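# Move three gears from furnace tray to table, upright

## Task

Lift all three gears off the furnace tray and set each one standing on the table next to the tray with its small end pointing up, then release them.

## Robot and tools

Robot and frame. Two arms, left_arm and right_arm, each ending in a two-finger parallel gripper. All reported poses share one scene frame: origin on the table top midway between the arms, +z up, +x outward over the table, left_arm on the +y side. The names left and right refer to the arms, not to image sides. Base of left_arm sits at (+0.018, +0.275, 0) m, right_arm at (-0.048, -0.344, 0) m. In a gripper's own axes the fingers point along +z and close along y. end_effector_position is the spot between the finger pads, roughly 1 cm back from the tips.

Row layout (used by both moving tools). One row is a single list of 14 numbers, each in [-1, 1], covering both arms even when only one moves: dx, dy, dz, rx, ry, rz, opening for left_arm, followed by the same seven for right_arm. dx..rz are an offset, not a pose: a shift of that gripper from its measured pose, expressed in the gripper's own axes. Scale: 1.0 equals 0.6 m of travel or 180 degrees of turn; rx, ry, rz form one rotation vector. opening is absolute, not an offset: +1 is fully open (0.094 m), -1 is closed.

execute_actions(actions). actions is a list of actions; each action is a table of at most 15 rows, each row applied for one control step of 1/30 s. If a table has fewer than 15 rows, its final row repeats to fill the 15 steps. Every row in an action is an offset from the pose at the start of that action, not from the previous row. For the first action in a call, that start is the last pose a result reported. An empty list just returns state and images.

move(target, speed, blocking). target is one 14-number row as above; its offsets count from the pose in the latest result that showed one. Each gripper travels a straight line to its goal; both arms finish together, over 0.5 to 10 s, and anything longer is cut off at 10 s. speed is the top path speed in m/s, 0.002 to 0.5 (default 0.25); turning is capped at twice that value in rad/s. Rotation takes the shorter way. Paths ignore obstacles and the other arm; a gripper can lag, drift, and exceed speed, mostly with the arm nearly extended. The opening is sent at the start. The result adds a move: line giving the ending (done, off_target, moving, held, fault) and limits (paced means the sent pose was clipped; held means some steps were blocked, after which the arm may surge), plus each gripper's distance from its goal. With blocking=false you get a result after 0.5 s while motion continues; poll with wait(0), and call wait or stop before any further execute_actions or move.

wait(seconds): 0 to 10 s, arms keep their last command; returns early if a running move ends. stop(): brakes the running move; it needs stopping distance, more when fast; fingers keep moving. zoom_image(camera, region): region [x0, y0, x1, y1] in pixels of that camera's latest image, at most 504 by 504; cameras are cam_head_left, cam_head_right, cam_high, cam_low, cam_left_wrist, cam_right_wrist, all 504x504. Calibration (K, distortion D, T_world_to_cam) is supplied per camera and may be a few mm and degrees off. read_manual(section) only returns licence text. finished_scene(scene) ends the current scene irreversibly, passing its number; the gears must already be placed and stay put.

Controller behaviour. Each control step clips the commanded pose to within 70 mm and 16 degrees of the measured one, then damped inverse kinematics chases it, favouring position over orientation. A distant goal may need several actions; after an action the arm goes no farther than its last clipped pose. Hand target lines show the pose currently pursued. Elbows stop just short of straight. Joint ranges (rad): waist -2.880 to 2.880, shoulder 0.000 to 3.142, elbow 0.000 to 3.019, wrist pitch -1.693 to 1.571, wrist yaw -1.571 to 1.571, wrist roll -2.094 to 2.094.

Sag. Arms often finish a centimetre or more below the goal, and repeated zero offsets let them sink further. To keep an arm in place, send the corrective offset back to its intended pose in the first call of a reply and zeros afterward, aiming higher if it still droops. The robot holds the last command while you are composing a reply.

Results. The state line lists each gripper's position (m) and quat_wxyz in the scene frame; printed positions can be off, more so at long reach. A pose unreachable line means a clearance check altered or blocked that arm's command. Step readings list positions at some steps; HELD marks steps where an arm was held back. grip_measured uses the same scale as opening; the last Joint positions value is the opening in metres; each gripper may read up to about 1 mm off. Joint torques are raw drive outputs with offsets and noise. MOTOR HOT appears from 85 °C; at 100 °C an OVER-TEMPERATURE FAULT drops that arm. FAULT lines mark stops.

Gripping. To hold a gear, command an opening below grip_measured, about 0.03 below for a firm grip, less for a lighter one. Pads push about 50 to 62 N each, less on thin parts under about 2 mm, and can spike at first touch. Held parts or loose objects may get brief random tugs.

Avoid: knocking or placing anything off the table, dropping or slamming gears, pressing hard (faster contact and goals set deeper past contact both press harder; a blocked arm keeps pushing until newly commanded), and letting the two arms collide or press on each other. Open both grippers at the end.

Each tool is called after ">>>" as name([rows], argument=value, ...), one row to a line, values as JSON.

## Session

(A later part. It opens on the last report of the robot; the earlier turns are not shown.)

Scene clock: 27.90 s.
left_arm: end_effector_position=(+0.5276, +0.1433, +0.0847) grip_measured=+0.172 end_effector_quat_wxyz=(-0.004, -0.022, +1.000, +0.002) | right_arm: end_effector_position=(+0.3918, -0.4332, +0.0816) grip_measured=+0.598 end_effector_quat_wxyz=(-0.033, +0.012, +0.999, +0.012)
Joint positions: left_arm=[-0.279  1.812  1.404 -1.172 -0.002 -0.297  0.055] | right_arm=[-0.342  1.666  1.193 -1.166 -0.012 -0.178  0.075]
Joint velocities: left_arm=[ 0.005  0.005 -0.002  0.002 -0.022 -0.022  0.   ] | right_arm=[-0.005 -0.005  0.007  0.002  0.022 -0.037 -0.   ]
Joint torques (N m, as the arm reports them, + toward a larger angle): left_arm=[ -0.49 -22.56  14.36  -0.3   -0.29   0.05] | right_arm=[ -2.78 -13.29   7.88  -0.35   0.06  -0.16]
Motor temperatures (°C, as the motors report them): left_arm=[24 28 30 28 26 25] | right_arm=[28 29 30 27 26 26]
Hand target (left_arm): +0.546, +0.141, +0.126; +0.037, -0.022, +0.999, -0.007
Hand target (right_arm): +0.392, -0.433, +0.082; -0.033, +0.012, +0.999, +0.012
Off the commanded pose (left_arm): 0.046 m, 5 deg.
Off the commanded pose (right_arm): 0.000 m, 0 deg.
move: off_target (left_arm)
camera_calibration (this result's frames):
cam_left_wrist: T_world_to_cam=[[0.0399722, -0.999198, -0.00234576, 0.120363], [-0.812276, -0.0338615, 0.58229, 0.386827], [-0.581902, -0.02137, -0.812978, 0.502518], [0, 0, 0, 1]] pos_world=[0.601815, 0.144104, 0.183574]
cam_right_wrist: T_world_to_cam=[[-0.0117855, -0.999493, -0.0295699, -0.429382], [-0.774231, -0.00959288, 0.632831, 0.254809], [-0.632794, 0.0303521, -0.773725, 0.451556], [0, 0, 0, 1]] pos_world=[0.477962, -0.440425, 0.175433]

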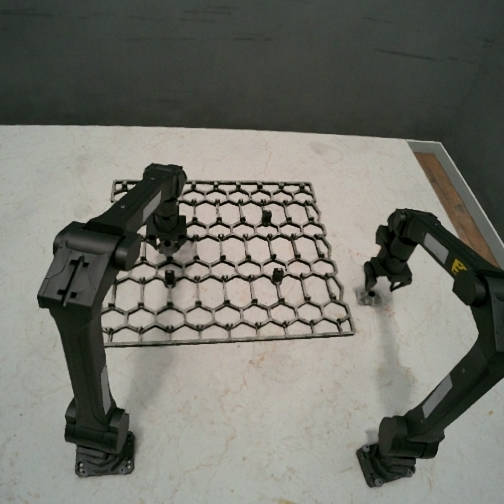

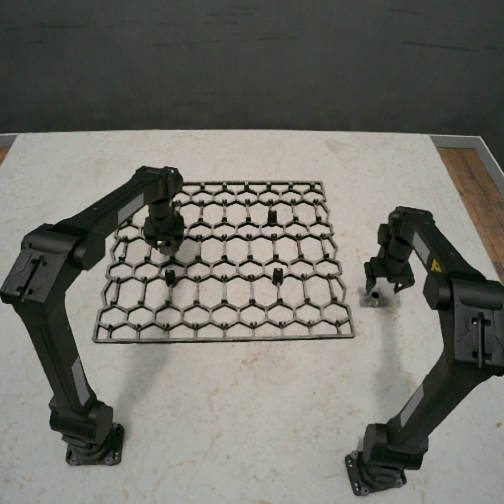

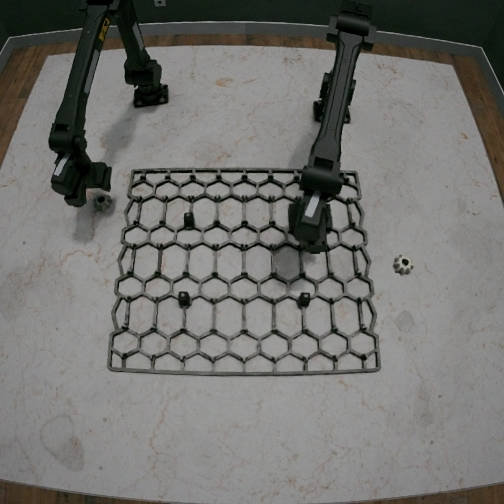

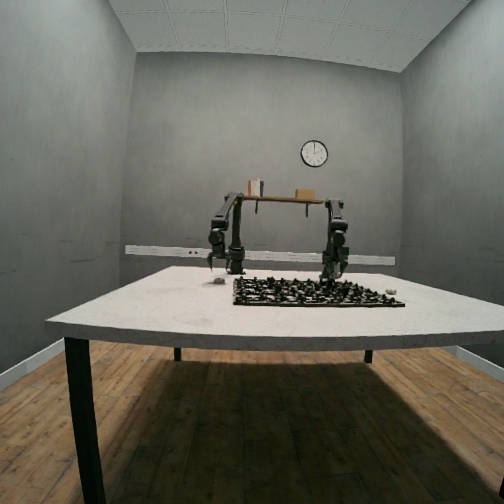

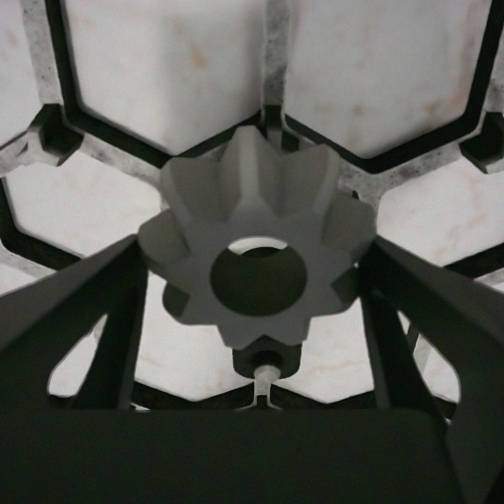

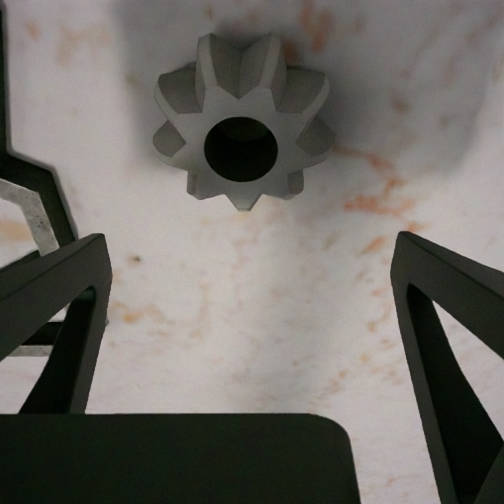

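Carry to (0.45, 0.44).

>>> move(target=[0.12,0.5,-0.04,0,0,0,-0.5,0,0,0,0,0,0,0.6], speed=0.1)

Scene clock: 31.53 s.
left_arm: end_effector_position=(+0.4413, +0.4373, +0.0862) grip_measured=+0.173 end_effector_quat_wxyz=(-0.026, -0.025, +0.999, -0.009) | right_arm: end_effector_position=(+0.3918, -0.4332, +0.0816) grip_measured=+0.598 end_effector_quat_wxyz=(-0.033, +0.012, +0.999, +0.012)
Joint positions: left_arm=[ 0.341  1.663  1.203 -1.165  0.     0.316  0.055] | right_arm=[-0.342  1.666  1.193 -1.166 -0.012 -0.178  0.075]
Joint velocities: left_arm=[-0.015 -0.005 -0.007  0.017 -0.037  0.007 -0.001] | right_arm=[ 0.005 -0.005 -0.007  0.007 -0.051 -0.066 -0.   ]
Joint torques (N m, as the arm reports them, + toward a larger angle): left_arm=[  0.27 -19.31  11.27  -0.45   0.04   0.1 ] | right_arm=[ -3.08 -13.09   7.9   -0.23   0.03  -0.07]
Motor temperatures (°C, as the motors report them): left_arm=[24 28 30 28 26 25] | right_arm=[28 29 30 27 26 26]
Hand target (left_arm): +0.448, +0.441, +0.111; -0.001, -0.022, +1.000, -0.003
Hand target (right_arm): +0.392, -0.433, +0.082; -0.033, +0.012, +0.999, +0.012
Off the commanded pose (left_arm): 0.025 m, 3 deg.
Off the commanded pose (right_arm): 0.000 m, 0 deg.
move: off_target (left_arm)
camera_calibration (this result's frames):
cam_left_wrist: T_world_to_cam=[[0.0474133, -0.998679, 0.0197939, 0.412195], [-0.786506, -0.0251098, 0.617072, 0.307601], [-0.61576, -0.0448254, -0.786658, 0.482737], [0, 0, 0, 1]] pos_world=[0.519637, 0.441013, 0.181778]
cam_right_wrist: T_world_to_cam=[[-0.0117855, -0.999493, -0.0295699, -0.429382], [-0.774231, -0.00959288, 0.632831, 0.254809], [-0.632794, 0.0303521, -0.773725, 0.451556], [0, 0, 0, 1]] pos_world=[0.477962, -0.440425, 0.175433]

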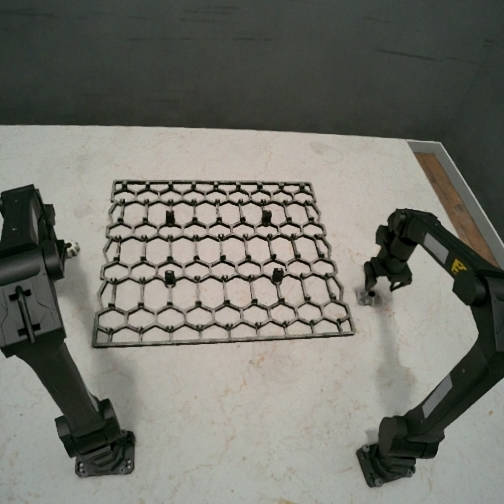

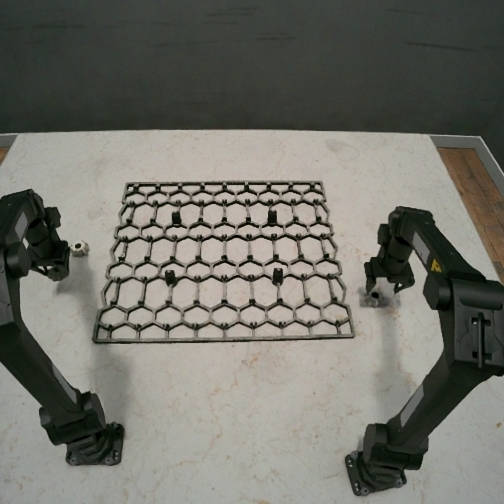

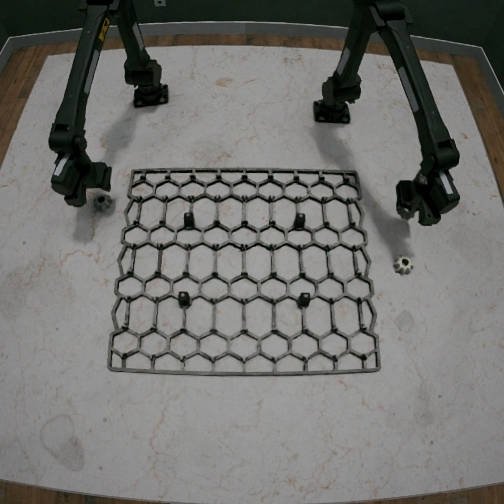

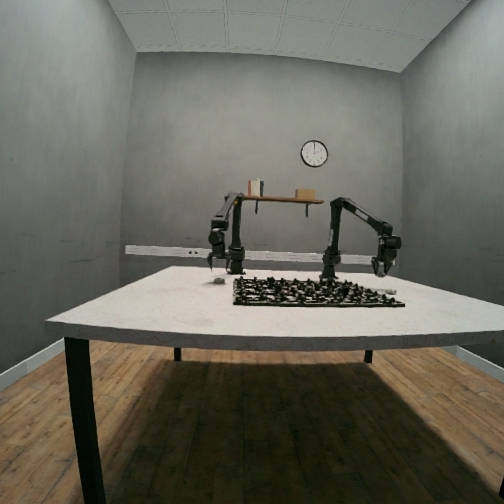

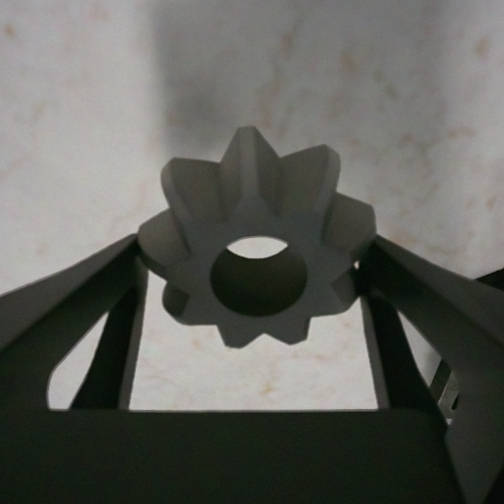

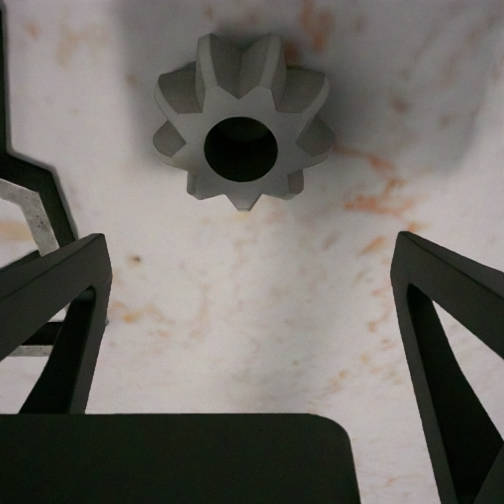

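>>> move(target=[0,0,0.13,0,-0.016,0,-0.5,0,0,0,0,0,0,0.6], speed=0.05)

Scene clock: 41.53 s.
left_arm: end_effector_position=(+0.4393, +0.4342, +0.0200) grip_measured=+0.172 end_effector_quat_wxyz=(+0.005, -0.024, +1.000, -0.005) | right_arm: end_effector_position=(+0.3918, -0.4332, +0.0816) grip_measured=+0.598 end_effector_quat_wxyz=(-0.033, +0.012, +0.999, +0.012)
Joint positions: left_arm=[ 0.341  1.716  1.071 -0.92   0.013  0.319  0.055] | right_arm=[-0.342  1.666  1.193 -1.166 -0.012 -0.178  0.075]
Joint velocities: left_arm=[ 0.015 -0.005 -0.007 -0.012 -0.007  0.037  0.   ] | right_arm=[-0.015 -0.005 -0.002  0.012 -0.037  0.037 -0.   ]
Joint torques (N m, as the arm reports them, + toward a larger angle): left_arm=[  0.36 -12.84   7.95   0.8    0.04   0.09] | right_arm=[ -2.74 -14.17   8.05   0.     0.05  -0.09]
Motor temperatures (°C, as the motors report them): left_arm=[24 28 30 28 26 25] | right_arm=[28 29 31 27 26 26]
Hand target (left_arm): +0.438, +0.437, +0.008; -0.000, -0.025, +1.000, -0.009
Hand target (right_arm): +0.392, -0.433, +0.082; -0.033, +0.012, +0.999, +0.012
Off the commanded pose (left_arm): 0.012 m, 1 deg.
Off the commanded pose (right_arm): 0.000 m, 0 deg.
move: off_target (left_arm)
camera_calibration (this result's frames):
cam_left_wrist: T_world_to_cam=[[0.0440582, -0.998941, 0.0132803, 0.41216], [-0.822491, -0.0287239, 0.568052, 0.365123], [-0.567069, -0.0359503, -0.822885, 0.404782], [0, 0, 0, 1]] pos_world=[0.511691, 0.436763, 0.120207]
cam_right_wrist: T_world_to_cam=[[-0.0117855, -0.999493, -0.0295699, -0.429382], [-0.774231, -0.00959288, 0.632831, 0.254809], [-0.632794, 0.0303521, -0.773725, 0.451556], [0, 0, 0, 1]] pos_world=[0.477962, -0.440425, 0.175433]

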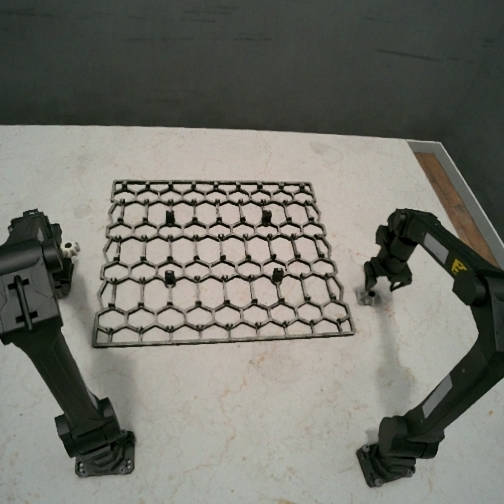

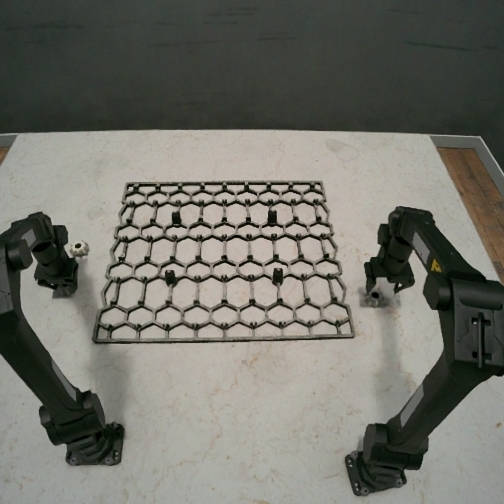

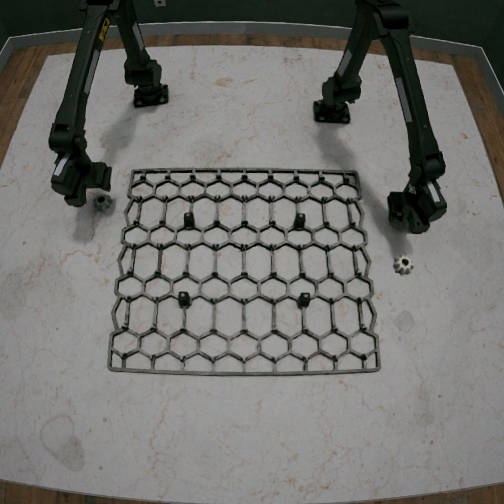

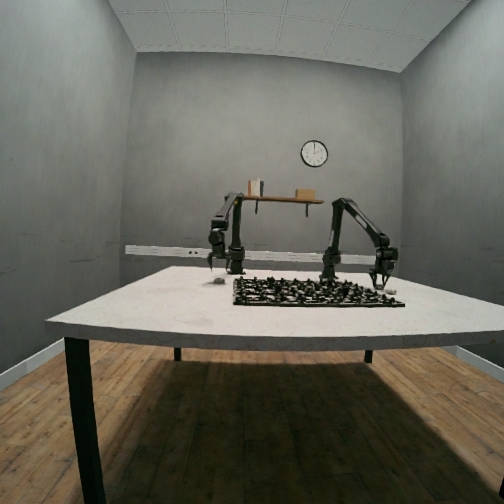

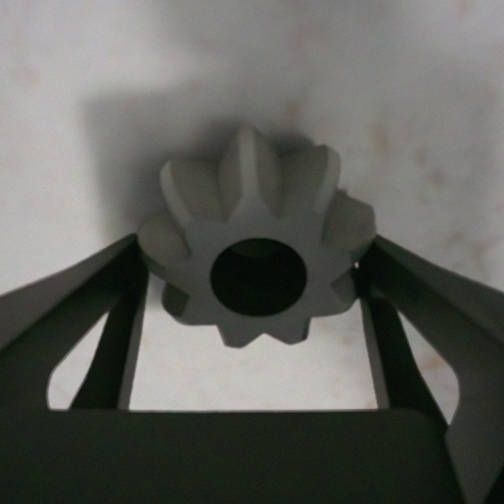

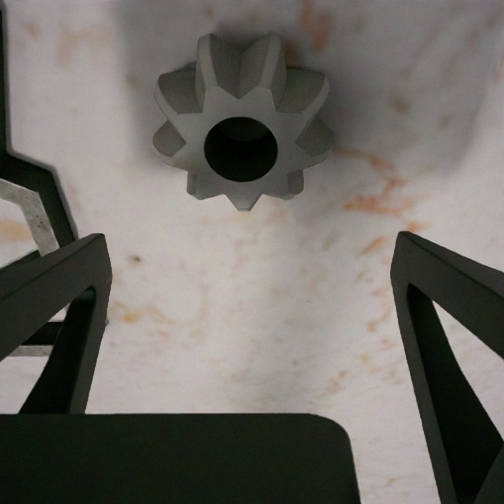

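>>> move(target=[0,0,0.01,0,0,0,0.6,0,0,0,0,0,0,0.6], speed=0.03)

>>> move(target=[-0.03,0,-0.13,0,0,0,0.6,0,0,0,0,0,0,0.6], speed=0.1)

Scene clock: 42.37 s.
left_arm: end_effector_position=(+0.4384, +0.4338, +0.0188) grip_measured=+0.598 end_effector_quat_wxyz=(+0.005, -0.024, +1.000, -0.005) | right_arm: end_effector_position=(+0.3918, -0.4332, +0.0816) grip_measured=+0.598 end_effector_quat_wxyz=(-0.033, +0.012, +0.999, +0.012)
Joint positions: left_arm=[ 0.341  1.716  1.067 -0.917  0.013  0.319  0.075] | right_arm=[-0.342  1.666  1.193 -1.166 -0.012 -0.178  0.075]
Joint velocities: left_arm=[-0.005 -0.015  0.002 -0.002  0.037 -0.051 -0.001] | right_arm=[-0.005 -0.005 -0.012 -0.007 -0.037 -0.022 -0.   ]
Joint torques (N m, as the arm reports them, + toward a larger angle): left_arm=[ -0.16 -14.4    8.1    0.76  -0.07   0.01] | right_arm=[ -2.87 -13.62   7.9   -0.34   0.05  -0.09]
Motor temperatures (°C, as the motors report them): left_arm=[24 28 30 28 26 25] | right_arm=[28 29 31 27 26 26]
Hand target (left_arm): +0.439, +0.434, +0.014; +0.005, -0.024, +1.000, -0.005
Hand target (right_arm): +0.392, -0.433, +0.082; -0.033, +0.012, +0.999, +0.012
Off the commanded pose (left_arm): 0.005 m, 0 deg.
Off the commanded pose (right_arm): 0.000 m, 0 deg.
move: done
camera_calibration (this result's frames):
cam_left_wrist: T_world_to_cam=[[0.0440629, -0.998939, 0.0134011, 0.411863], [-0.822289, -0.0286463, 0.568349, 0.364899], [-0.567362, -0.0360627, -0.822678, 0.403471], [0, 0, 0, 1]] pos_world=[0.510819, 0.436429, 0.119017]
cam_right_wrist: T_world_to_cam=[[-0.0117855, -0.999493, -0.0295699, -0.429382], [-0.774231, -0.00959288, 0.632831, 0.254809], [-0.632794, 0.0303521, -0.773725, 0.451556], [0, 0, 0, 1]] pos_world=[0.477962, -0.440425, 0.175433]

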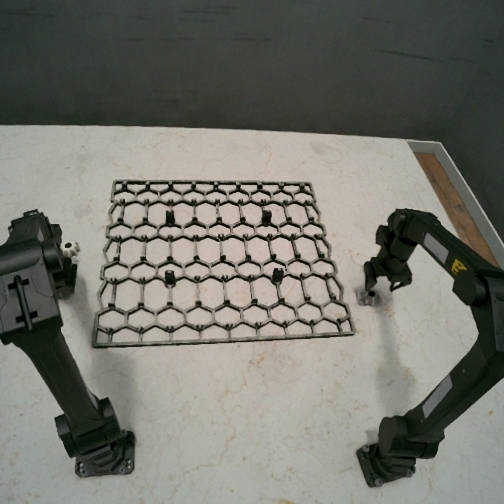

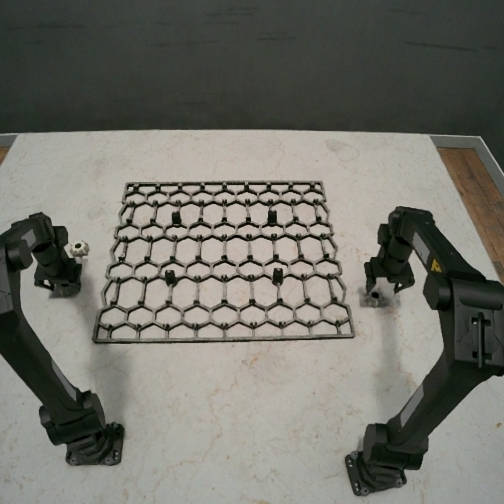

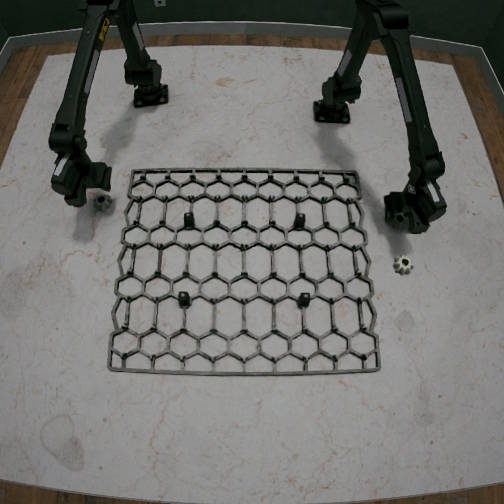

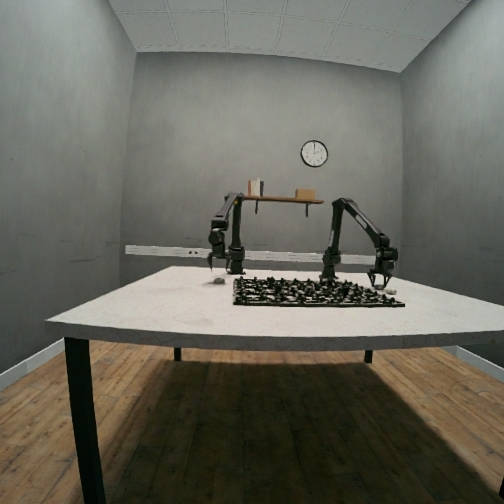

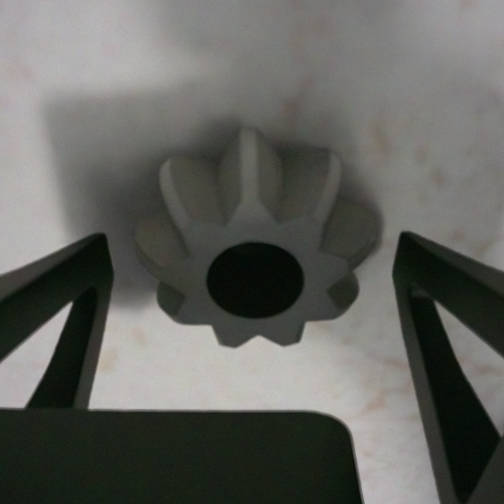

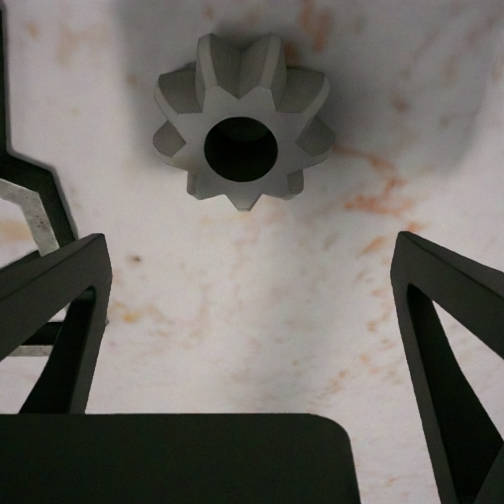

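Scene clock: 43.53 s.
left_arm: end_effector_position=(+0.4405, +0.4346, +0.0782) grip_measured=+0.598 end_effector_quat_wxyz=(-0.015, -0.026, +0.999, -0.012) | right_arm: end_effector_position=(+0.3918, -0.4332, +0.0816) grip_measured=+0.598 end_effector_quat_wxyz=(-0.033, +0.012, +0.999, +0.012)
Joint positions: left_arm=[ 0.341  1.658  1.173 -1.122  0.013  0.315  0.075] | right_arm=[-0.342  1.666  1.193 -1.166 -0.012 -0.178  0.075]
Joint velocities: left_arm=[-0.005 -0.005 -0.012  0.002  0.022  0.037 -0.001] | right_arm=[ 0.005 -0.005  0.002 -0.007  0.007  0.007 -0.001]
Joint torques (N m, as the arm reports them, + toward a larger angle): left_arm=[ -1.7  -17.24  12.29  -0.34  -0.07  -0.07] | right_arm=[ -3.66 -13.6    7.92  -0.14   0.03  -0.07]
Motor temperatures (°C, as the motors report them): left_arm=[24 28 30 28 26 25] | right_arm=[28 29 31 27 26 26]
Hand target (left_arm): +0.454, +0.434, +0.097; +0.005, -0.024, +1.000, -0.006
Hand target (right_arm): +0.392, -0.433, +0.082; -0.033, +0.012, +0.999, +0.012
Off the commanded pose (left_arm): 0.024 m, 2 deg.
Off the commanded pose (right_arm): 0.000 m, 0 deg.
move: off_target (left_arm)
camera_calibration (this result's frames):
cam_left_wrist: T_world_to_cam=[[0.0482573, -0.998488, 0.0263325, 0.408728], [-0.799691, -0.0228266, 0.599977, 0.317952], [-0.598469, -0.0500111, -0.799584, 0.471508], [0, 0, 0, 1]] pos_world=[0.516722, 0.438948, 0.175483]
cam_right_wrist: T_world_to_cam=[[-0.0117855, -0.999493, -0.0295699, -0.429382], [-0.774231, -0.00959288, 0.632831, 0.254809], [-0.632794, 0.0303521, -0.773725, 0.451556], [0, 0, 0, 1]] pos_world=[0.477962, -0.440425, 0.175433]

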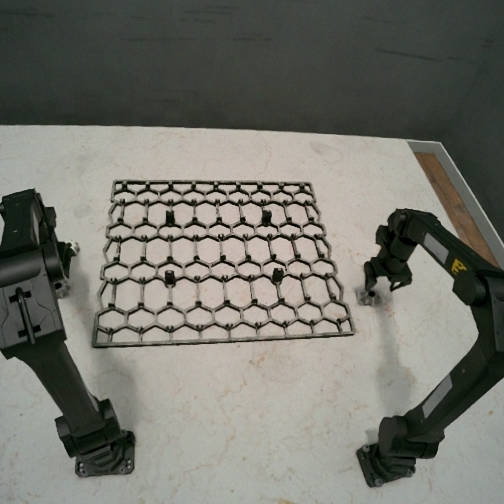

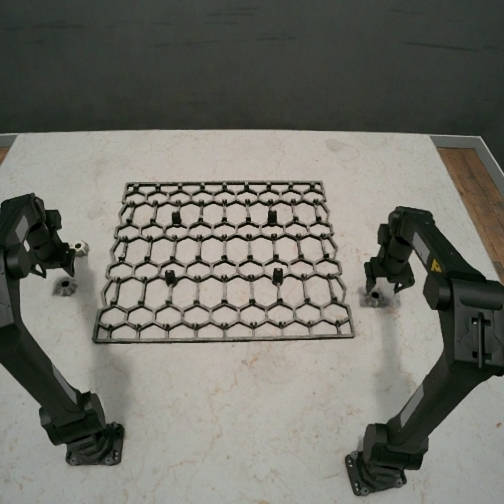

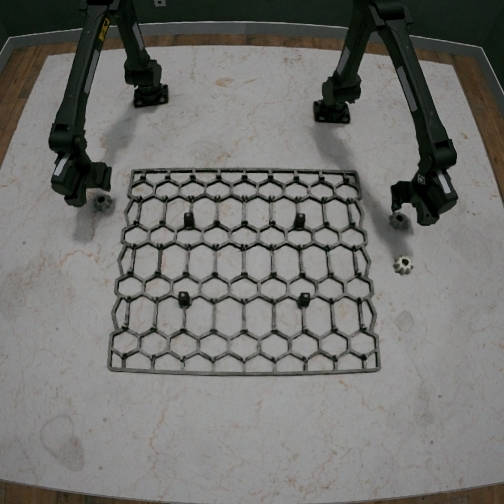

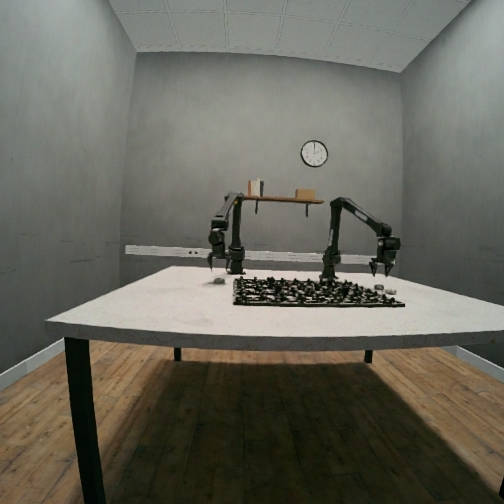

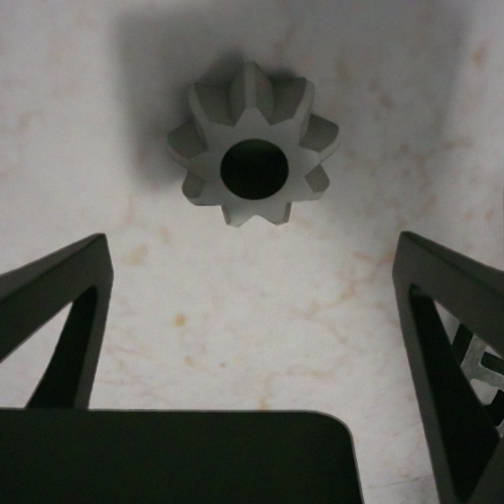

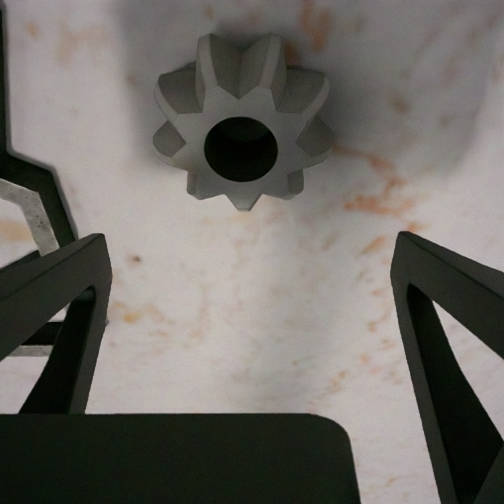

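>>> finished_scene(scene=2)

The scene is finished: the task was done.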